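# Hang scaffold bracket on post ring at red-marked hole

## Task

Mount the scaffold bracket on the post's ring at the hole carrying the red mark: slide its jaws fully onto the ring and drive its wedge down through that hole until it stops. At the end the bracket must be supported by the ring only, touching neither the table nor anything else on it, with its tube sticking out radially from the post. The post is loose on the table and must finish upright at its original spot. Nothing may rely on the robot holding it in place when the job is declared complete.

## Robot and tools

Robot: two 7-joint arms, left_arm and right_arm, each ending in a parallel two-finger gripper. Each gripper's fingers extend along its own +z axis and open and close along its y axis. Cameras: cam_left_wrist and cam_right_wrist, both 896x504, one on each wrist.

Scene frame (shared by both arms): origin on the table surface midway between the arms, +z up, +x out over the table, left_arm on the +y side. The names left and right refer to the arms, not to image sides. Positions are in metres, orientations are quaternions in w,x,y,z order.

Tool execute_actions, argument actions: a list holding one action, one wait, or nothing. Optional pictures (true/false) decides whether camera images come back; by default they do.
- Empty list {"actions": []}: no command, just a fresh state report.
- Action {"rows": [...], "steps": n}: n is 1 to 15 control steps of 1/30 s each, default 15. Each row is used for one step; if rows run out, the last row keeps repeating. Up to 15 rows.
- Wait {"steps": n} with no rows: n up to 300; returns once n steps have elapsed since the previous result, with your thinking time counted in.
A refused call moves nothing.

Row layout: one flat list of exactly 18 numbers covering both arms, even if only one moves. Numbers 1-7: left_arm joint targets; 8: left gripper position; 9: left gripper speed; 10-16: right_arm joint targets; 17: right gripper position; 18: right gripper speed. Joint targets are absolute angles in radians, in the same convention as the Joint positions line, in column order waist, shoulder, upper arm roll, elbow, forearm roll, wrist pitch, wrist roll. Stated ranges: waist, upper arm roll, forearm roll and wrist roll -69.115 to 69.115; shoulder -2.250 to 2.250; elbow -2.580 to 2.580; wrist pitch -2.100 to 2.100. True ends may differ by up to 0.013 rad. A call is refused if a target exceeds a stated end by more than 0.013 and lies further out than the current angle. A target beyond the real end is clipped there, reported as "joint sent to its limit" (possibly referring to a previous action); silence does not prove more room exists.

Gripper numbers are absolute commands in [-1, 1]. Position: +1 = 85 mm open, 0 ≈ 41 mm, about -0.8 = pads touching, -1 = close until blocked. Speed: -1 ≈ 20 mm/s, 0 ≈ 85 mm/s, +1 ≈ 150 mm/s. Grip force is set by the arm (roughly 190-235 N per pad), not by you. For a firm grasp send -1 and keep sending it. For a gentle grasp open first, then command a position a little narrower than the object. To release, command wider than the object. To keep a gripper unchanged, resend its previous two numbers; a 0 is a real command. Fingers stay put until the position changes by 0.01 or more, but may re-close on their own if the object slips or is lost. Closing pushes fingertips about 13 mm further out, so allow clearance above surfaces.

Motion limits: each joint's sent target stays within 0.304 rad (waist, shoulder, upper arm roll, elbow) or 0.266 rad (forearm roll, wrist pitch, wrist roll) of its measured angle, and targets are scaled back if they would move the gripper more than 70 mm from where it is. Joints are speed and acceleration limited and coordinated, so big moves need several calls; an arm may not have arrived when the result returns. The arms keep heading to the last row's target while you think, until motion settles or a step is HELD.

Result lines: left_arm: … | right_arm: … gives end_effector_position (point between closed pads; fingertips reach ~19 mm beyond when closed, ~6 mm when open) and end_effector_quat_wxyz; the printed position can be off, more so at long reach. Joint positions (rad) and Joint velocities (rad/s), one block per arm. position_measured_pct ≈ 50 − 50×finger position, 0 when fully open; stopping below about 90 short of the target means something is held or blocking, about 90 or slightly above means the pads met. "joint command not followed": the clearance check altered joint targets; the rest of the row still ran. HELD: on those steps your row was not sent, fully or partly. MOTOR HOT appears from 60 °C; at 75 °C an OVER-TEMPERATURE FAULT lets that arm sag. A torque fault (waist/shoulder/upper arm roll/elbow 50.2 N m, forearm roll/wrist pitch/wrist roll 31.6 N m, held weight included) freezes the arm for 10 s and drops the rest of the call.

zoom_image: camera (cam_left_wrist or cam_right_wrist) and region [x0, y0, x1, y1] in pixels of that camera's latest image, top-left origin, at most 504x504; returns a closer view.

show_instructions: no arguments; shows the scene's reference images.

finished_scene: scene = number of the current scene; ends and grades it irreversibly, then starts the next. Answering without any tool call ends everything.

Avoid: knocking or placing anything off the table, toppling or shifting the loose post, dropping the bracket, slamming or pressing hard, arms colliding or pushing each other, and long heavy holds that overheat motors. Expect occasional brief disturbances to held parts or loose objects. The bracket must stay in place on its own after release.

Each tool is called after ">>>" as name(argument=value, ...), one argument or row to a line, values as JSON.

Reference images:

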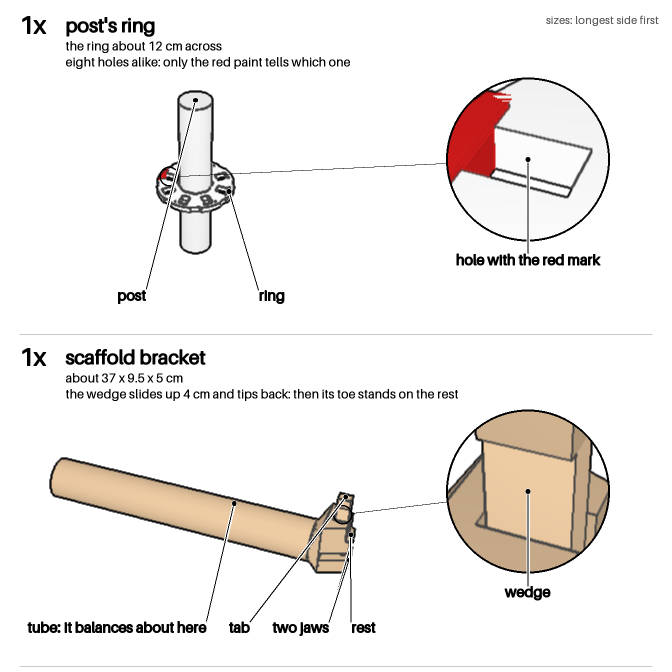

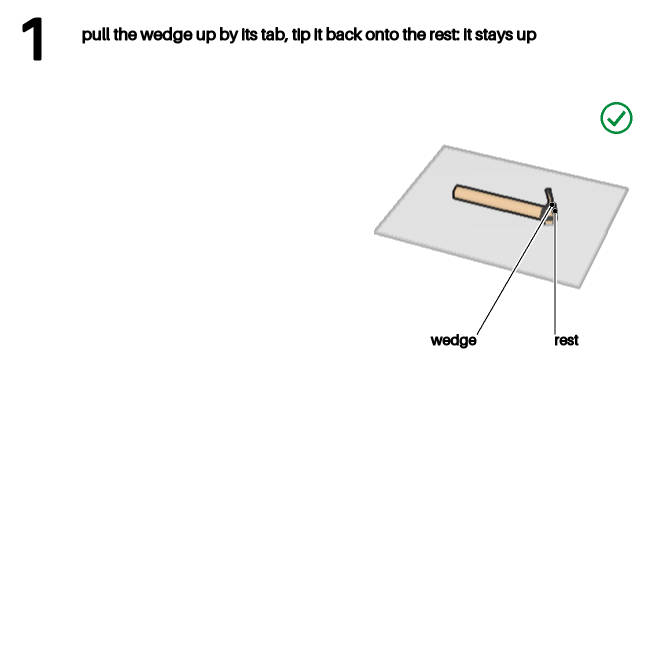

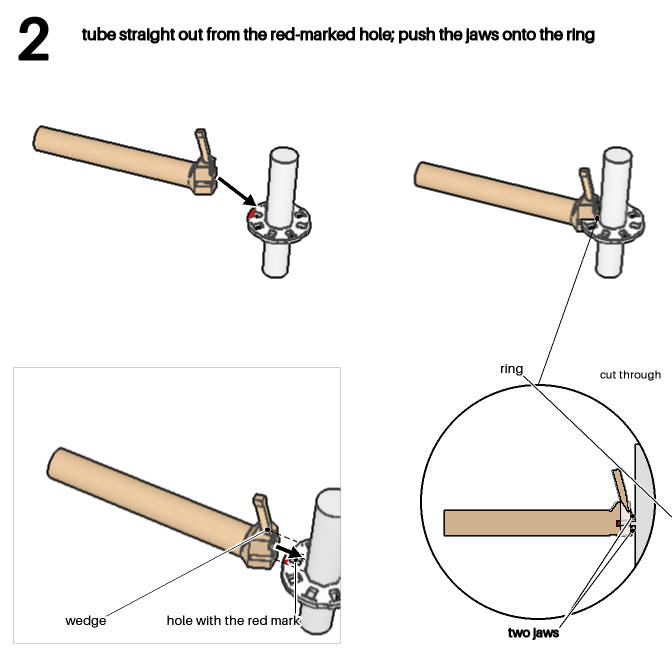

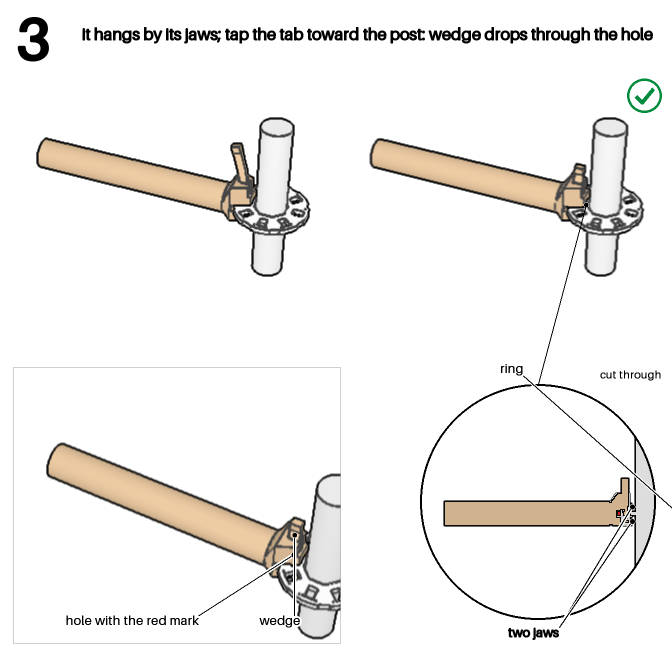

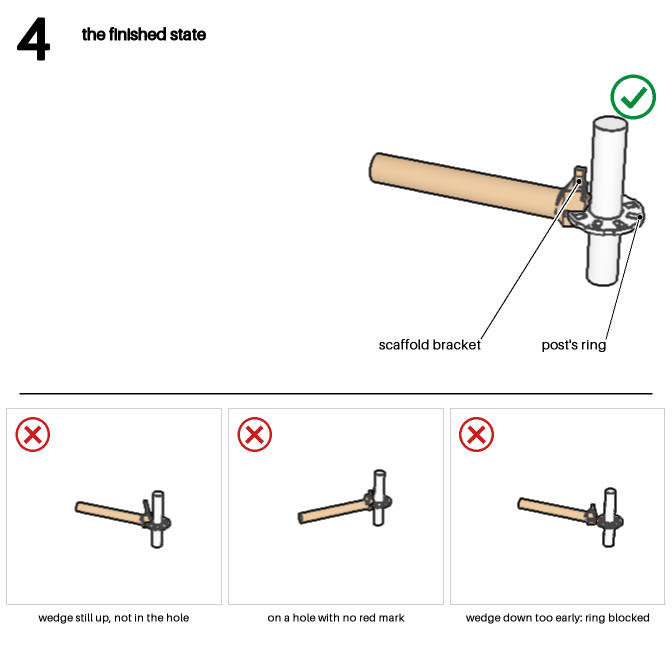

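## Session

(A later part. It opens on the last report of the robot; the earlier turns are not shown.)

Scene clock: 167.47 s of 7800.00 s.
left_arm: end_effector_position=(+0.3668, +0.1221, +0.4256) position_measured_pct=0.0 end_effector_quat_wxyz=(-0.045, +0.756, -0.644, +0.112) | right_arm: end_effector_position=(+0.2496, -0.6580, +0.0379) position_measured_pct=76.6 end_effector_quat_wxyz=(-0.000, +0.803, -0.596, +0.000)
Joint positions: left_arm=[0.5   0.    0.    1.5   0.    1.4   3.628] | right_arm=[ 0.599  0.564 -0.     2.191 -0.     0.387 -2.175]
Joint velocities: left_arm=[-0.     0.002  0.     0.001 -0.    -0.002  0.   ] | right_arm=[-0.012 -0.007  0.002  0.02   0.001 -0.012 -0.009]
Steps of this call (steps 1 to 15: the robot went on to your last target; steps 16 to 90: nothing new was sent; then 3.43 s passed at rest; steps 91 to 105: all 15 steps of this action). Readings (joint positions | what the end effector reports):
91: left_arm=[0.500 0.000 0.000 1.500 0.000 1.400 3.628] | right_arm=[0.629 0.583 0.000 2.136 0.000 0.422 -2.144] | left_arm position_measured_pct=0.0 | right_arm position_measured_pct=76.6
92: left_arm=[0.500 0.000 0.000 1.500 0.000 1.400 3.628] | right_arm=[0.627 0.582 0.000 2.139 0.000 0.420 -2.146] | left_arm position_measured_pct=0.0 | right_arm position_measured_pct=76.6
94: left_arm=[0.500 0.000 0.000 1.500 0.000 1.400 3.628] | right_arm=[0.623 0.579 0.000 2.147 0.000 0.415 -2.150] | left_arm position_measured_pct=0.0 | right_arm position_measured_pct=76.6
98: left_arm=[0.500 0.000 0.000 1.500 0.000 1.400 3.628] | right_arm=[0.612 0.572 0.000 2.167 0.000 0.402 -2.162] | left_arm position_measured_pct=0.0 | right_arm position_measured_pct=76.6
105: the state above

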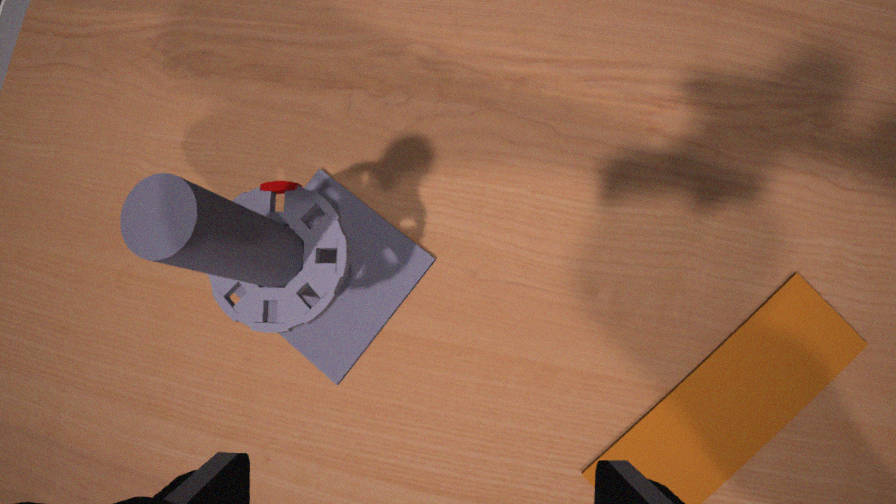

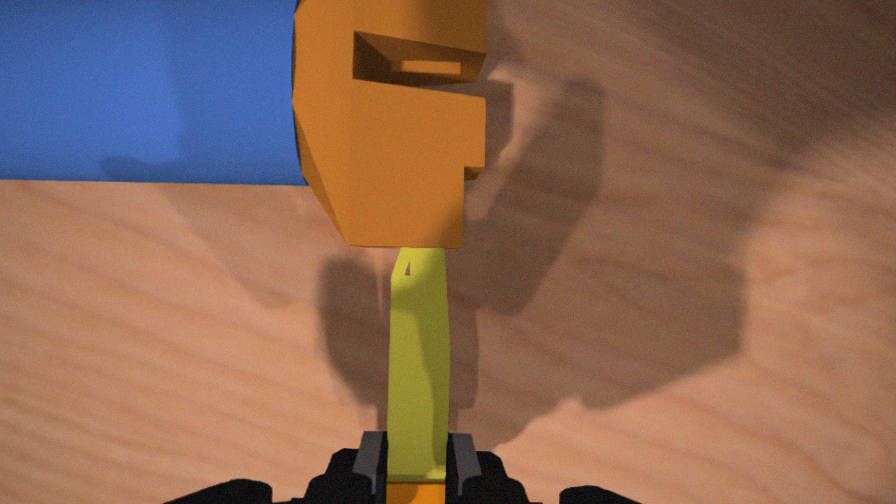

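>>> execute_actions(
  actions=[
    {"rows": [[0.5,0.0,0,1.5,0,1.4,3.628,1,0,0.5975,0.5632,0,2.1924,0,0.386,-2.1761,-0.2,0.5],[0.5,0.0,0,1.5,0,1.4,3.628,1,0,0.5975,0.5632,0,2.1924,0,0.386,-2.1761,-0.2,0.5],[0.5,0.0,0,1.5,0,1.4,3.628,1,0,0.5975,0.5632,0,2.1924,0,0.386,-2.1761,-0.2,0.5],[0.5,0.0,0,1.5,0,1.4,3.628,1,0,0.5975,0.5632,0,2.1924,0,0.386,-2.1761,-0.2,0.5],[0.5,0.0,0,1.5,0,1.4,3.628,1,0,0.5873,0.5658,0,2.1849,0,0.3909,-2.1863,-0.2,0.5],[0.5,0.0,0,1.5,0,1.4,3.628,1,0,0.5873,0.5658,0,2.1849,0,0.3909,-2.1863,-0.2,0.5],[0.5,0.0,0,1.5,0,1.4,3.628,1,0,0.5771,0.5684,0,2.1774,0,0.3957,-2.1965,-0.2,0.5],[0.5,0.0,0,1.5,0,1.4,3.628,1,0,0.5771,0.5684,0,2.1774,0,0.3957,-2.1965,-0.2,0.5],[0.5,0.0,0,1.5,0,1.4,3.628,1,0,0.5668,0.5711,0,2.17,0,0.4006,-2.2068,-0.2,0.5],[0.5,0.0,0,1.5,0,1.4,3.628,1,0,0.5668,0.5711,0,2.17,0,0.4006,-2.2068,-0.2,0.5],[0.5,0.0,0,1.5,0,1.4,3.628,1,0,0.5566,0.5737,0,2.1625,0,0.4054,-2.217,-0.2,0.5],[0.5,0.0,0,1.5,0,1.4,3.628,1,0,0.5566,0.5737,0,2.1625,0,0.4054,-2.217,-0.2,0.5],[0.5,0.0,0,1.5,0,1.4,3.628,1,0,0.5464,0.5763,0,2.155,0,0.4103,-2.2272,-0.2,0.5]], "steps": 15},
  ],
  pictures=false,
)

>>> execute_actions(
  actions=[
    {"steps": 8},
  ],
)

Scene clock: 176.77 s of 7800.00 s.
left_arm: end_effector_position=(+0.3668, +0.1221, +0.4256) position_measured_pct=0.0 end_effector_quat_wxyz=(-0.045, +0.756, -0.644, +0.112) | right_arm: end_effector_position=(+0.2673, -0.6520, +0.0380) position_measured_pct=59.9 end_effector_quat_wxyz=(-0.000, +0.803, -0.596, +0.000)
Joint positions: left_arm=[0.5   0.    0.    1.5   0.    1.4   3.628] | right_arm=[ 0.554  0.574 -0.     2.161 -0.     0.406 -2.219]
Joint velocities: left_arm=[-0.     0.     0.     0.    -0.001 -0.001 -0.001] | right_arm=[-0.095  0.023 -0.01  -0.083 -0.002  0.05  -0.117]
Steps of this call (steps 1 to 15: the robot went on to your last target; steps 16 to 90: nothing new was sent; then 5.80 s passed at rest; steps 91 to 105: all 15 steps of this action). Readings (joint positions | what the end effector reports):
91: left_arm=[0.500 0.000 0.000 1.500 0.000 1.400 3.628] | right_arm=[0.598 0.564 0.000 2.192 0.000 0.385 -2.176] | left_arm position_measured_pct=0.0 | right_arm position_measured_pct=76.6
92: left_arm=[0.500 0.000 0.000 1.500 0.000 1.400 3.628] | right_arm=[0.598 0.564 0.000 2.192 0.000 0.385 -2.176] | left_arm position_measured_pct=0.0 | right_arm position_measured_pct=76.2
94: left_arm=[0.500 0.000 0.000 1.500 0.000 1.400 3.628] | right_arm=[0.598 0.564 0.000 2.192 0.000 0.386 -2.176] | left_arm position_measured_pct=0.0 | right_arm position_measured_pct=70.2
98: left_arm=[0.500 0.000 0.000 1.500 0.000 1.400 3.628] | right_arm=[0.586 0.566 0.000 2.185 0.000 0.391 -2.186] | left_arm position_measured_pct=0.0 | right_arm position_measured_pct=60.7
105: the state above

Scene clock: 177.03 s of 7800.00 s.
left_arm: end_effector_position=(+0.3668, +0.1221, +0.4256) position_measured_pct=0.0 end_effector_quat_wxyz=(-0.045, +0.756, -0.644, +0.112) | right_arm: end_effector_position=(+0.2695, -0.6512, +0.0379) position_measured_pct=59.9 end_effector_quat_wxyz=(+0.000, +0.803, -0.596, -0.001)
Joint positions: left_arm=[ 0.5    0.     0.     1.5   -0.     1.4    3.628] | right_arm=[ 0.548  0.576  0.001  2.156  0.     0.411 -2.227]
Joint velocities: left_arm=[-0. -0.  0. -0. -0.  0. -0.] | right_arm=[-0.004  0.002  0.001 -0.001  0.001  0.003 -0.002]
Steps of this call (steps 1 to 8: the robot went on to your last target). Readings (joint positions | what the end effector reports):
1: left_arm=[0.500 0.000 0.000 1.500 0.000 1.400 3.628] | right_arm=[0.552 0.575 -0.000 2.159 -0.000 0.408 -2.223] | left_arm position_measured_pct=0.0 | right_arm position_measured_pct=59.9
2: left_arm=[0.500 0.000 0.000 1.500 0.000 1.400 3.628] | right_arm=[0.551 0.575 -0.000 2.157 -0.000 0.409 -2.224] | left_arm position_measured_pct=0.0 | right_arm position_measured_pct=59.9
4: left_arm=[0.500 0.000 0.000 1.500 -0.000 1.400 3.628] | right_arm=[0.549 0.576 0.000 2.156 0.000 0.410 -2.226] | left_arm position_measured_pct=0.0 | right_arm position_measured_pct=59.9
8: the state above

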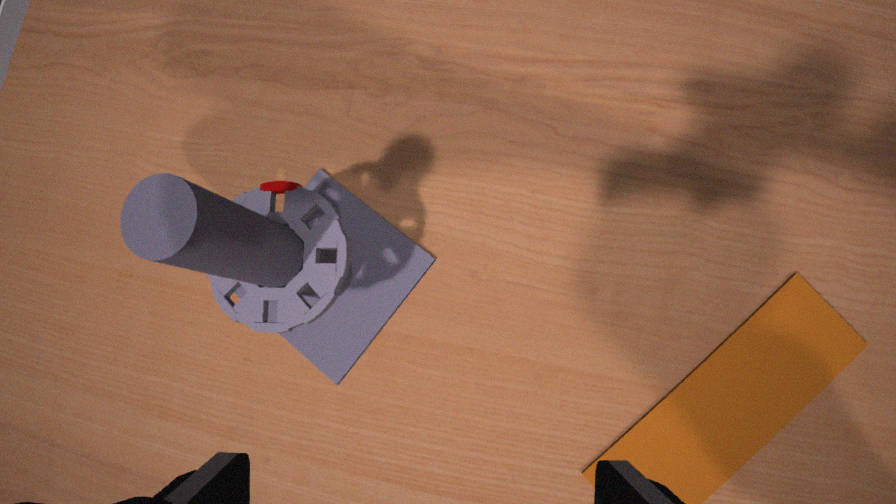

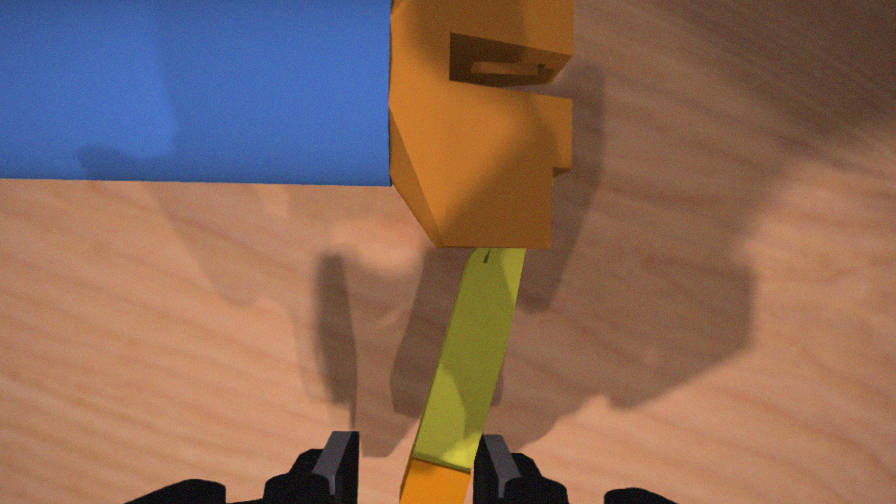

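>>> execute_actions(
  actions=[
    {"rows": [[0.5,0.0,0,1.5,0,1.4,3.628,1,0,0.549,0.5763,0,2.157,0,0.4103,-2.2272,1,1],[0.5,0.0,0,1.5,0,1.4,3.628,1,0,0.549,0.5763,0,2.157,0,0.4103,-2.2272,1,1],[0.5,0.0,0,1.5,0,1.4,3.628,1,0,0.549,0.5763,0,2.157,0,0.4103,-2.2272,1,1],[0.5,0.0,0,1.5,0,1.4,3.628,1,0,0.549,0.51,0,2.135,0,0.497,-2.2272,1,1],[0.5,0.0,0,1.5,0,1.4,3.628,1,0,0.549,0.51,0,2.135,0,0.497,-2.2272,1,1],[0.5,0.0,0,1.5,0,1.4,3.628,1,0,0.549,0.445,0,2.11,0,0.587,-2.2272,1,1],[0.5,0.0,0,1.5,0,1.4,3.628,1,0,0.549,0.445,0,2.11,0,0.587,-2.2272,1,1],[0.5,0.0,0,1.5,0,1.4,3.628,1,0,0.549,0.38,0,2.0805,0,0.6811,-2.2272,1,1]], "steps": 15},
  ],
  pictures=false,
)

>>> execute_actions(
  actions=[
    {"rows": [[0.5,0.0,0,1.5,0,1.4,3.628,1,0,0.5634,0.611,0,1.6833,0,0.8473,-3.781,1,1]], "steps": 15},
  ],
  pictures=false,
)

>>> execute_actions(
  actions=[
    {"steps": 36},
  ],
)

Scene clock: 209.97 s of 7800.00 s.
left_arm: end_effector_position=(+0.3668, +0.1221, +0.4256) position_measured_pct=0.0 end_effector_quat_wxyz=(-0.045, +0.756, -0.644, +0.112) | right_arm: end_effector_position=(+0.2692, -0.6511, +0.1147) position_measured_pct=1.6 end_effector_quat_wxyz=(+0.000, +0.802, -0.597, -0.002)
Joint positions: left_arm=[0.5   0.    0.    1.5   0.    1.4   3.628] | right_arm=[ 0.549  0.393  0.     2.084  0.     0.668 -2.227]
Joint velocities: left_arm=[ 0.     0.002 -0.     0.    -0.001  0.     0.   ] | right_arm=[ 0.001 -0.173  0.    -0.083  0.     0.291  0.001]
Steps of this call (steps 1 to 15: the robot went on to your last target; steps 16 to 90: nothing new was sent; then 29.43 s passed at rest; steps 91 to 105: all 15 steps of this action). Readings (joint positions | what the end effector reports):
91: left_arm=[0.500 0.000 0.000 1.500 -0.000 1.400 3.628] | right_arm=[0.548 0.576 0.001 2.156 0.000 0.411 -2.227] | left_arm position_measured_pct=0.0 | right_arm position_measured_pct=59.9
92: left_arm=[0.500 0.000 0.000 1.500 0.000 1.400 3.628] | right_arm=[0.548 0.576 0.000 2.156 0.000 0.411 -2.227] | left_arm position_measured_pct=0.0 | right_arm position_measured_pct=58.7
94: left_arm=[0.500 0.000 0.000 1.500 0.000 1.400 3.628] | right_arm=[0.549 0.575 0.000 2.156 0.000 0.412 -2.227] | left_arm position_measured_pct=0.0 | right_arm position_measured_pct=51.6
98: left_arm=[0.500 0.000 0.000 1.500 0.000 1.400 3.628] | right_arm=[0.549 0.516 -0.000 2.138 -0.000 0.482 -2.227] | left_arm position_measured_pct=0.0 | right_arm position_measured_pct=31.7
105: the state above

Scene clock: 210.47 s of 7800.00 s.
left_arm: end_effector_position=(+0.3668, +0.1221, +0.4256) position_measured_pct=0.0 end_effector_quat_wxyz=(-0.045, +0.756, -0.644, +0.112) | right_arm: end_effector_position=(+0.3524, -0.7180, +0.1116) position_measured_pct=0.0 end_effector_quat_wxyz=(+0.001, +0.662, -0.750, -0.003)
Joint positions: left_arm=[0.5   0.    0.    1.5   0.    1.4   3.628] | right_arm=[ 0.562  0.583 -0.     1.733  0.     0.832 -2.63 ]
Joint velocities: left_arm=[ 0.    -0.    -0.     0.001 -0.     0.     0.001] | right_arm=[ 0.012  0.2    0.    -0.408  0.     0.127 -1.215]
Steps of this call (steps 1 to 15: all 15 steps of this action). Readings (joint positions | what the end effector reports):
1: left_arm=[0.500 0.000 0.000 1.500 0.000 1.400 3.628] | right_arm=[0.549 0.390 0.000 2.081 -0.000 0.677 -2.228] | left_arm position_measured_pct=0.0 | right_arm position_measured_pct=0.8
2: left_arm=[0.500 0.000 0.000 1.500 -0.000 1.400 3.628] | right_arm=[0.550 0.391 0.000 2.074 -0.000 0.686 -2.232] | left_arm position_measured_pct=0.0 | right_arm position_measured_pct=0.4
4: left_arm=[0.500 0.000 0.000 1.500 -0.000 1.400 3.628] | right_arm=[0.551 0.408 0.000 2.043 -0.000 0.712 -2.255] | left_arm position_measured_pct=0.0 | right_arm position_measured_pct=0.0
8: left_arm=[0.500 0.000 0.000 1.500 0.000 1.400 3.628] | right_arm=[0.556 0.488 0.000 1.920 0.000 0.774 -2.362] | left_arm position_measured_pct=0.0 | right_arm position_measured_pct=0.0
15: the state above

Scene clock: 211.67 s of 7800.00 s.
left_arm: end_effector_position=(+0.3668, +0.1221, +0.4256) position_measured_pct=0.0 end_effector_quat_wxyz=(-0.045, +0.756, -0.644, +0.112) | right_arm: end_effector_position=(+0.3650, -0.7283, +0.1100) position_measured_pct=0.0 end_effector_quat_wxyz=(-0.000, -0.147, +0.989, +0.000)
Joint positions: left_arm=[0.5   0.    0.    1.5   0.    1.4   3.628] | right_arm=[ 0.563  0.611  0.     1.683 -0.     0.847 -3.781]
Joint velocities: left_arm=[ 0.    -0.001  0.     0.     0.    -0.     0.   ] | right_arm=[-0.001  0.    -0.     0.002  0.     0.    -0.006]
Steps of this call (steps 1 to 36: the robot went on to your last target). Readings (joint positions | what the end effector reports):
1: left_arm=[0.500 0.000 0.000 1.500 0.000 1.400 3.628] | right_arm=[0.562 0.589 -0.000 1.721 0.000 0.836 -2.671] | left_arm position_measured_pct=0.0 | right_arm position_measured_pct=0.0
2: left_arm=[0.500 0.000 0.000 1.500 0.000 1.400 3.628] | right_arm=[0.562 0.594 -0.000 1.712 0.000 0.838 -2.712] | left_arm position_measured_pct=0.0 | right_arm position_measured_pct=0.0
4: left_arm=[0.500 0.000 0.000 1.500 0.000 1.400 3.628] | right_arm=[0.563 0.601 0.000 1.699 0.000 0.842 -2.793] | left_arm position_measured_pct=0.0 | right_arm position_measured_pct=0.0
8: left_arm=[0.500 0.000 0.000 1.500 0.000 1.400 3.628] | right_arm=[0.563 0.607 0.000 1.688 0.000 0.846 -2.956] | left_arm position_measured_pct=0.0 | right_arm position_measured_pct=0.0
36: the state above

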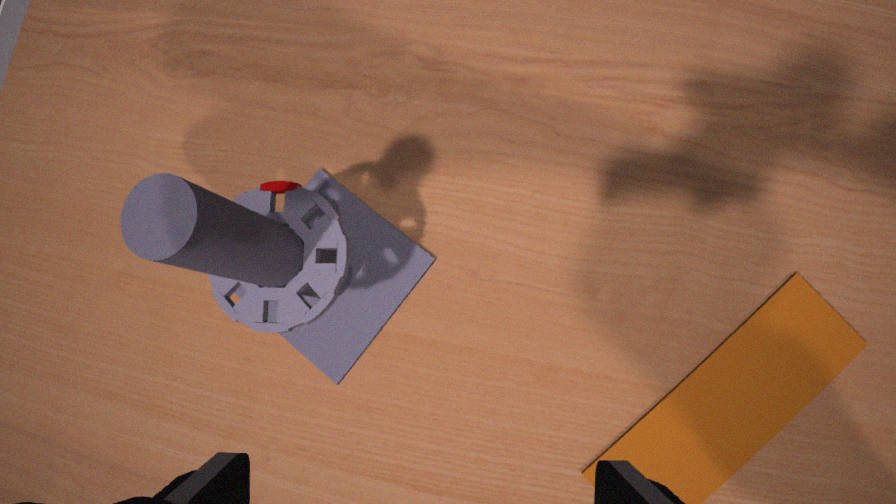

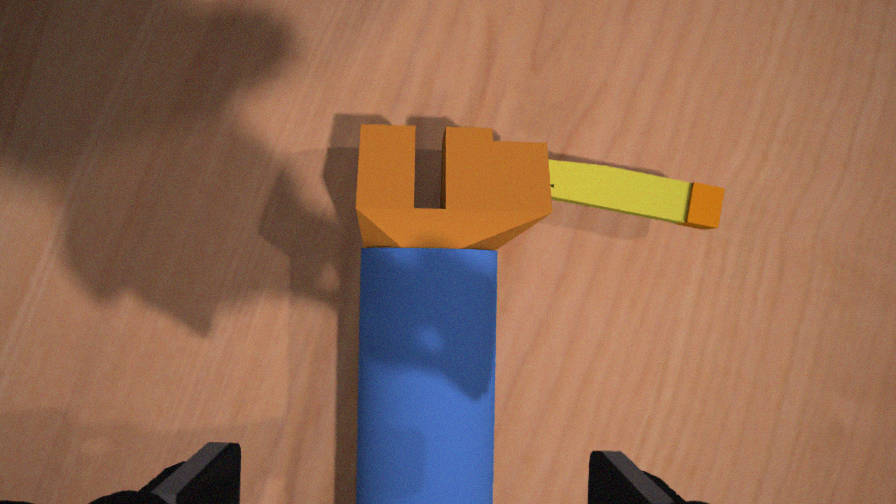

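>>> zoom_image(
  camera="cam_right_wrist",
  region=[430, 100, 740, 270],
)

Region (430, 100, 740, 270) of cam_right_wrist's 896x504 image, scaled by 1.626; it fills the top 276 rows of this view, and the rest is white.

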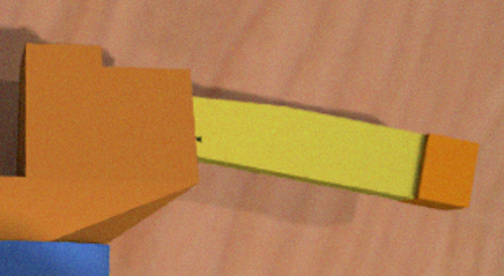

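>>> execute_actions(
  actions=[
    {"rows": [[0.5,0.0,0,1.5,0,1.4,3.628,1,0,0.5594,0.68,0,1.725,0,0.7366,-3.785,1,1],[0.5,0.0,0,1.5,0,1.4,3.628,1,0,0.5594,0.68,0,1.725,0,0.7366,-3.785,1,1],[0.5,0.0,0,1.5,0,1.4,3.628,1,0,0.5594,0.68,0,1.725,0,0.7366,-3.785,1,1],[0.5,0.0,0,1.5,0,1.4,3.628,1,0,0.5594,0.68,0,1.725,0,0.7366,-3.785,1,1],[0.5,0.0,0,1.5,0,1.4,3.628,1,0,0.5594,0.7541,0,1.7531,0,0.6344,-3.785,1,1]], "steps": 15},
  ],
  pictures=false,
)

>>> execute_actions(
  actions=[
    {"rows": [[0.5,0.0,0,1.5,0,1.4,3.628,1,0,0.5594,0.7541,0,1.7531,0,0.6344,-3.785,1,1],[0.5,0.0,0,1.5,0,1.4,3.628,1,0,0.5594,0.7541,0,1.7531,0,0.6344,-3.785,1,1],[0.5,0.0,0,1.5,0,1.4,3.628,1,0,0.5594,0.7541,0,1.7531,0,0.6344,-3.785,1,1],[0.5,0.0,0,1.5,0,1.4,3.628,1,0,0.5594,0.7541,0,1.7531,0,0.6344,-3.785,-1,0.3]], "steps": 15},
  ],
  pictures=false,
)

>>> execute_actions(
  actions=[
    {"steps": 8},
  ],
)

Scene clock: 230.53 s of 7800.00 s.
left_arm: end_effector_position=(+0.3668, +0.1221, +0.4256) position_measured_pct=0.0 end_effector_quat_wxyz=(-0.045, +0.756, -0.644, +0.112) | right_arm: end_effector_position=(+0.3646, -0.7256, +0.0286) position_measured_pct=0.0 end_effector_quat_wxyz=(+0.001, -0.147, +0.989, -0.001)
Joint positions: left_arm=[0.5   0.    0.    1.5   0.    1.4   3.628] | right_arm=[ 0.559  0.751 -0.     1.753 -0.     0.636 -3.785]
Joint velocities: left_arm=[-0.    -0.001 -0.    -0.    -0.    -0.001  0.   ] | right_arm=[-0.002  0.03   0.     0.005 -0.    -0.019  0.   ]
Steps of this call (steps 1 to 15: the robot went on to your last target; steps 16 to 120: nothing new was sent; then 14.37 s passed at rest; steps 121 to 135: all 15 steps of this action). Readings (joint positions | what the end effector reports):
121: left_arm=[0.500 0.000 0.000 1.500 -0.000 1.400 3.628] | right_arm=[0.563 0.612 0.000 1.684 0.000 0.846 -3.781] | left_arm position_measured_pct=0.0 | right_arm position_measured_pct=0.0
122: left_arm=[0.500 0.000 -0.000 1.500 -0.000 1.400 3.628] | right_arm=[0.563 0.618 0.000 1.687 0.000 0.838 -3.781] | left_arm position_measured_pct=0.0 | right_arm position_measured_pct=0.0
124: left_arm=[0.500 0.000 0.000 1.500 -0.000 1.400 3.628] | right_arm=[0.561 0.645 0.000 1.702 0.000 0.798 -3.783] | left_arm position_measured_pct=0.0 | right_arm position_measured_pct=0.0
128: left_arm=[0.500 0.000 0.000 1.500 0.000 1.400 3.628] | right_arm=[0.560 0.711 -0.000 1.734 -0.000 0.697 -3.785] | left_arm position_measured_pct=0.0 | right_arm position_measured_pct=0.0
135: the state above

Scene clock: 231.03 s of 7800.00 s.
left_arm: end_effector_position=(+0.3668, +0.1221, +0.4256) position_measured_pct=0.0 end_effector_quat_wxyz=(-0.045, +0.756, -0.644, +0.112) | right_arm: end_effector_position=(+0.3641, -0.7253, +0.0270) position_measured_pct=34.5 end_effector_quat_wxyz=(+0.000, -0.147, +0.989, -0.000)
Joint positions: left_arm=[ 0.5    0.     0.     1.5   -0.     1.4    3.628] | right_arm=[ 0.559  0.754 -0.     1.753 -0.     0.634 -3.785]
Joint velocities: left_arm=[ 0.    -0.    -0.     0.     0.     0.001  0.   ] | right_arm=[ 0.     0.     0.    -0.001  0.     0.     0.001]
Steps of this call (steps 1 to 15: all 15 steps of this action). Readings (joint positions | what the end effector reports):
1: left_arm=[0.500 0.000 0.000 1.500 -0.000 1.400 3.628] | right_arm=[0.559 0.752 -0.000 1.753 -0.000 0.635 -3.785] | left_arm position_measured_pct=0.0 | right_arm position_measured_pct=0.0
2: left_arm=[0.500 0.000 0.000 1.500 0.000 1.400 3.628] | right_arm=[0.559 0.752 -0.000 1.753 0.000 0.635 -3.785] | left_arm position_measured_pct=0.0 | right_arm position_measured_pct=0.0
4: left_arm=[0.500 0.000 0.000 1.500 0.000 1.400 3.628] | right_arm=[0.559 0.753 -0.000 1.753 -0.000 0.635 -3.785] | left_arm position_measured_pct=0.0 | right_arm position_measured_pct=0.0
8: left_arm=[0.500 0.000 0.000 1.500 0.000 1.400 3.628] | right_arm=[0.559 0.754 -0.000 1.753 -0.000 0.634 -3.785] | left_arm position_measured_pct=0.0 | right_arm position_measured_pct=9.1
15: the state above

Scene clock: 231.30 s of 7800.00 s.
left_arm: end_effector_position=(+0.3668, +0.1221, +0.4256) position_measured_pct=0.0 end_effector_quat_wxyz=(-0.045, +0.756, -0.644, +0.112) | right_arm: end_effector_position=(+0.3641, -0.7250, +0.0277) position_measured_pct=43.3 end_effector_quat_wxyz=(+0.000, -0.147, +0.989, -0.000)
Joint positions: left_arm=[0.5   0.    0.    1.5   0.    1.4   3.628] | right_arm=[ 0.559  0.753 -0.     1.754  0.     0.635 -3.785]
Joint velocities: left_arm=[ 0.    -0.002  0.    -0.    -0.001 -0.001  0.   ] | right_arm=[ 0.001  0.     0.     0.001 -0.     0.    -0.   ]
Steps of this call (steps 1 to 8: the robot went on to your last target). Readings (joint positions | what the end effector reports):
1: left_arm=[0.500 0.000 0.000 1.500 0.000 1.400 3.628] | right_arm=[0.559 0.754 -0.000 1.753 -0.000 0.635 -3.785] | left_arm position_measured_pct=0.0 | right_arm position_measured_pct=38.1
2: left_arm=[0.500 0.000 0.000 1.500 -0.000 1.400 3.628] | right_arm=[0.559 0.753 -0.000 1.753 0.000 0.636 -3.785] | left_arm position_measured_pct=0.0 | right_arm position_measured_pct=41.3
4: left_arm=[0.500 0.000 0.000 1.500 0.000 1.400 3.628] | right_arm=[0.559 0.753 -0.000 1.753 0.000 0.636 -3.785] | left_arm position_measured_pct=0.0 | right_arm position_measured_pct=43.3
8: the state above

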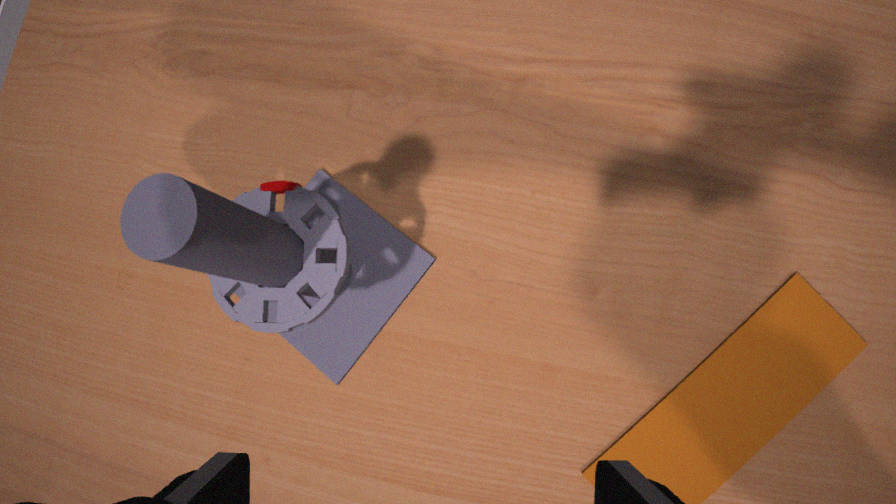

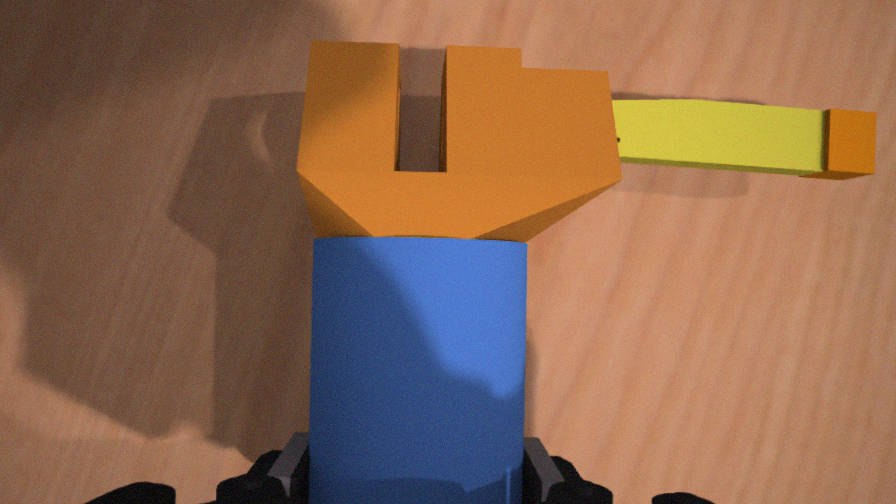

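>>> execute_actions(
  actions=[
    {"rows": [[0.5,0.0,0,1.5,0,1.4,3.628,1,0,0.5594,0.73,0,1.75,0,0.6616,-3.785,-1,0.3],[0.5,0.0,0,1.5,0,1.4,3.628,1,0,0.5594,0.73,0,1.75,0,0.6616,-3.785,-1,0.3],[0.5,0.0,0,1.5,0,1.4,3.628,1,0,0.5594,0.70,0,1.75,0,0.6916,-3.785,-1,0.3],[0.5,0.0,0,1.5,0,1.4,3.628,1,0,0.5594,0.70,0,1.75,0,0.6916,-3.785,-1,0.3],[0.5,0.0,0,1.5,0,1.4,3.628,1,0,0.55,0.65,0,1.77,0,0.7216,-3.75,-1,0.3],[0.5,0.0,0,1.5,0,1.4,3.628,1,0,0.55,0.65,0,1.77,0,0.7216,-3.75,-1,0.3],[0.5,0.0,0,1.5,0,1.4,3.628,1,0,0.52,0.58,0,1.80,0,0.7616,-3.65,-1,0.3],[0.5,0.0,0,1.5,0,1.4,3.628,1,0,0.52,0.58,0,1.80,0,0.7616,-3.65,-1,0.3],[0.5,0.0,0,1.5,0,1.4,3.628,1,0,0.48,0.50,0,1.84,0,0.8016,-3.55,-1,0.3],[0.5,0.0,0,1.5,0,1.4,3.628,1,0,0.48,0.50,0,1.84,0,0.8016,-3.55,-1,0.3],[0.5,0.0,0,1.5,0,1.4,3.628,1,0,0.44,0.42,0,1.88,0,0.8416,-3.42,-1,0.3],[0.5,0.0,0,1.5,0,1.4,3.628,1,0,0.44,0.42,0,1.88,0,0.8416,-3.42,-1,0.3],[0.5,0.0,0,1.5,0,1.4,3.628,1,0,0.40,0.34,0,1.92,0,0.8816,-3.28,-1,0.3],[0.5,0.0,0,1.5,0,1.4,3.628,1,0,0.40,0.34,0,1.92,0,0.8816,-3.28,-1,0.3],[0.5,0.0,0,1.5,0,1.4,3.628,1,0,0.35,0.265,0,1.9582,0,0.9184,-3.14,-1,0.3]], "steps": 15},
  ],
  pictures=false,
)

>>> execute_actions(
  actions=[
    {"steps": 12},
  ],
)

Scene clock: 248.10 s of 7800.00 s.
left_arm: end_effector_position=(+0.3668, +0.1221, +0.4256) position_measured_pct=0.0 end_effector_quat_wxyz=(-0.045, +0.756, -0.644, +0.112) | right_arm: end_effector_position=(+0.3486, -0.6696, +0.1252) position_measured_pct=43.3 end_effector_quat_wxyz=(+0.002, -0.300, +0.954, -0.002)
Joint positions: left_arm=[0.5   0.    0.    1.5   0.    1.4   3.628] | right_arm=[ 0.476  0.497 -0.     1.841 -0.     0.799 -3.553]
Joint velocities: left_arm=[-0.  0. -0.  0. -0.  0. -0.] | right_arm=[-0.408 -0.79  -0.002  0.395  0.     0.409  0.932]
Steps of this call (steps 1 to 15: the robot went on to your last target; steps 16 to 90: nothing new was sent; then 13.30 s passed at rest; steps 91 to 105: all 15 steps of this action). Readings (joint positions | what the end effector reports):
91: left_arm=[0.500 0.000 0.000 1.500 0.000 1.400 3.628] | right_arm=[0.559 0.751 -0.000 1.754 0.000 0.636 -3.785] | left_arm position_measured_pct=0.0 | right_arm position_measured_pct=43.3
92: left_arm=[0.500 0.000 0.000 1.500 0.000 1.400 3.628] | right_arm=[0.559 0.748 -0.000 1.754 0.000 0.640 -3.785] | left_arm position_measured_pct=0.0 | right_arm position_measured_pct=43.3
94: left_arm=[0.500 0.000 0.000 1.500 0.000 1.400 3.628] | right_arm=[0.559 0.735 -0.000 1.754 0.000 0.658 -3.785] | left_arm position_measured_pct=0.0 | right_arm position_measured_pct=43.3
98: left_arm=[0.500 0.000 0.000 1.500 0.000 1.400 3.628] | right_arm=[0.553 0.673 0.001 1.762 0.001 0.702 -3.768] | left_arm position_measured_pct=0.0 | right_arm position_measured_pct=43.3
105: the state above

Scene clock: 248.50 s of 7800.00 s.
left_arm: end_effector_position=(+0.3668, +0.1221, +0.4256) position_measured_pct=0.0 end_effector_quat_wxyz=(-0.045, +0.756, -0.644, +0.112) | right_arm: end_effector_position=(+0.3140, -0.5963, +0.1861) position_measured_pct=43.3 end_effector_quat_wxyz=(-0.001, -0.537, +0.844, +0.003)
Joint positions: left_arm=[ 0.5    0.     0.     1.5   -0.     1.4    3.628] | right_arm=[ 0.355  0.274 -0.001  1.956 -0.001  0.918 -3.152]
Joint velocities: left_arm=[-0.    -0.    -0.    -0.    -0.001  0.001 -0.   ] | right_arm=[-0.054 -0.099  0.001  0.058  0.002  0.055  0.326]
Steps of this call (steps 1 to 12: the robot went on to your last target). Readings (joint positions | what the end effector reports):
1: left_arm=[0.500 0.000 0.000 1.500 0.000 1.400 3.628] | right_arm=[0.462 0.470 -0.000 1.854 -0.000 0.813 -3.523] | left_arm position_measured_pct=0.0 | right_arm position_measured_pct=43.3
2: left_arm=[0.500 0.000 0.000 1.500 0.000 1.400 3.628] | right_arm=[0.448 0.444 0.000 1.867 -0.000 0.826 -3.493] | left_arm position_measured_pct=0.0 | right_arm position_measured_pct=43.3
4: left_arm=[0.500 0.000 0.000 1.500 0.000 1.400 3.628] | right_arm=[0.419 0.391 0.000 1.894 -0.000 0.853 -3.423] | left_arm position_measured_pct=0.0 | right_arm position_measured_pct=43.3
8: left_arm=[0.500 0.000 0.000 1.500 -0.000 1.400 3.628] | right_arm=[0.375 0.312 -0.001 1.935 -0.001 0.896 -3.261] | left_arm position_measured_pct=0.0 | right_arm position_measured_pct=43.3
12: the state above

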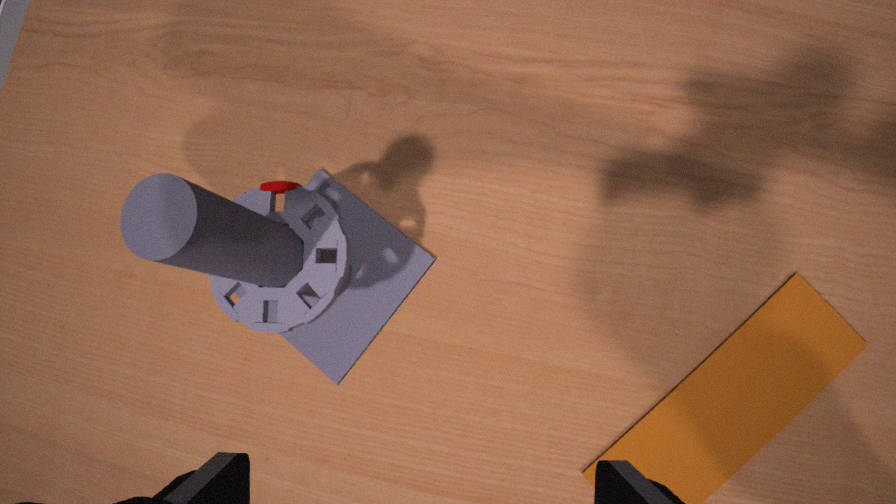

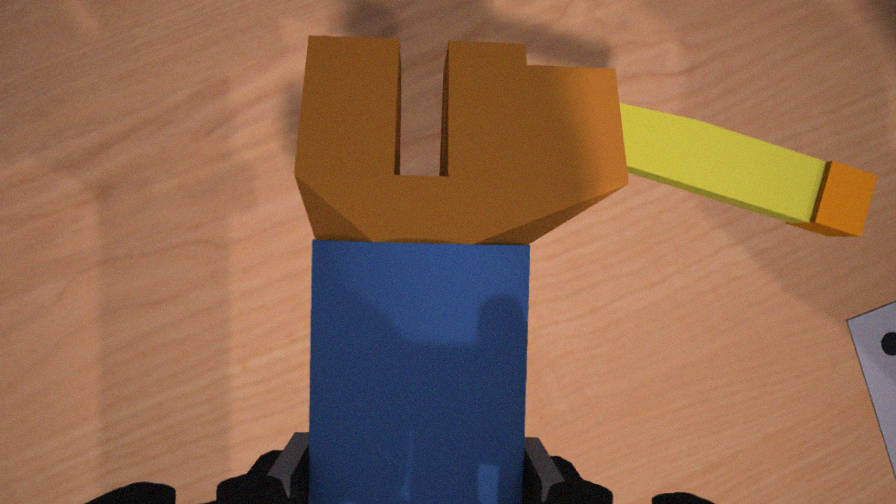

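>>> execute_actions(
  actions=[
    {"rows": [[0.5,0.0,0,1.5,0,1.4,3.628,1,0,0.15,0.265,0,1.9582,0,-0.6524,-1.571,-1,0.3]], "steps": 15},
  ],
  pictures=false,
)

>>> execute_actions(
  actions=[
    {"steps": 32},
  ],
)

Scene clock: 252.30 s of 7800.00 s.
left_arm: end_effector_position=(+0.3668, +0.1221, +0.4256) position_measured_pct=0.0 end_effector_quat_wxyz=(-0.045, +0.756, -0.644, +0.112) | right_arm: end_effector_position=(+0.4740, -0.5677, +0.2204) position_measured_pct=43.3 end_effector_quat_wxyz=(-0.096, +0.761, -0.608, +0.206)
Joint positions: left_arm=[0.5   0.    0.    1.5   0.    1.4   3.628] | right_arm=[ 0.169  0.266 -0.001  1.959 -0.     0.458 -2.677]
Joint velocities: left_arm=[ 0.    -0.     0.     0.    -0.     0.001 -0.   ] | right_arm=[-0.126  0.001  0.001 -0.002  0.002 -1.213  1.214]
Steps of this call (steps 1 to 30: the robot went on to your last target; steps 31 to 90: nothing new was sent; then 0.30 s passed at rest; steps 91 to 105: all 15 steps of this action). Readings (joint positions | what the end effector reports):
91: left_arm=[0.500 0.000 0.000 1.500 -0.000 1.400 3.628] | right_arm=[0.348 0.265 0.000 1.958 0.000 0.917 -3.139] | left_arm position_measured_pct=0.0 | right_arm position_measured_pct=43.3
92: left_arm=[0.500 0.000 0.000 1.500 -0.000 1.400 3.628] | right_arm=[0.341 0.265 0.002 1.959 0.001 0.912 -3.133] | left_arm position_measured_pct=0.0 | right_arm position_measured_pct=43.3
94: left_arm=[0.500 0.000 0.000 1.500 0.000 1.400 3.628] | right_arm=[0.312 0.265 0.003 1.961 0.002 0.878 -3.098] | left_arm position_measured_pct=0.0 | right_arm position_measured_pct=43.3
98: left_arm=[0.500 0.000 0.000 1.500 0.000 1.400 3.628] | right_arm=[0.230 0.266 -0.000 1.960 -0.000 0.738 -2.958] | left_arm position_measured_pct=0.0 | right_arm position_measured_pct=43.3
105: the state above

Scene clock: 253.37 s of 7800.00 s.
left_arm: end_effector_position=(+0.3668, +0.1221, +0.4256) position_measured_pct=0.0 end_effector_quat_wxyz=(-0.045, +0.756, -0.644, +0.112) | right_arm: end_effector_position=(+0.6452, -0.5980, +0.5039) position_measured_pct=43.3 end_effector_quat_wxyz=(+0.079, +0.700, -0.079, +0.705)
Joint positions: left_arm=[0.5   0.    0.    1.5   0.    1.4   3.628] | right_arm=[ 0.15   0.262  0.     1.955  0.    -0.653 -1.572]
Joint velocities: left_arm=[-0.    -0.001 -0.     0.    -0.     0.002  0.   ] | right_arm=[-0.001  0.019 -0.003  0.031 -0.001  0.011  0.015]
Steps of this call (steps 1 to 32: the robot went on to your last target). Readings (joint positions | what the end effector reports):
1: left_arm=[0.500 0.000 0.000 1.500 0.000 1.400 3.628] | right_arm=[0.165 0.266 -0.001 1.959 -0.000 0.417 -2.637] | left_arm position_measured_pct=0.0 | right_arm position_measured_pct=43.3
2: left_arm=[0.500 0.000 0.000 1.500 0.000 1.400 3.628] | right_arm=[0.162 0.266 -0.001 1.959 -0.000 0.376 -2.596] | left_arm position_measured_pct=0.0 | right_arm position_measured_pct=43.3
4: left_arm=[0.500 0.000 0.000 1.500 0.000 1.400 3.628] | right_arm=[0.157 0.266 -0.001 1.959 -0.000 0.295 -2.515] | left_arm position_measured_pct=0.0 | right_arm position_measured_pct=43.3
8: left_arm=[0.500 0.000 0.000 1.500 0.000 1.400 3.628] | right_arm=[0.153 0.266 -0.000 1.959 -0.000 0.133 -2.352] | left_arm position_measured_pct=0.0 | right_arm position_measured_pct=43.3
32: the state above

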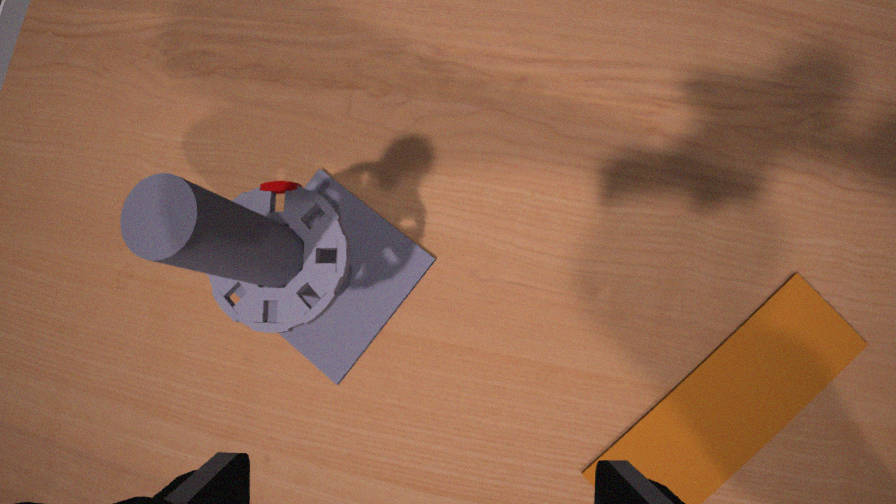

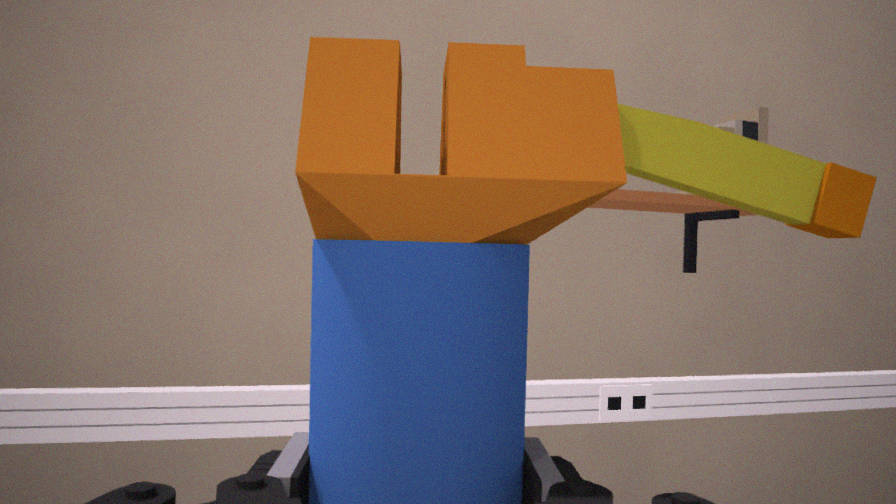

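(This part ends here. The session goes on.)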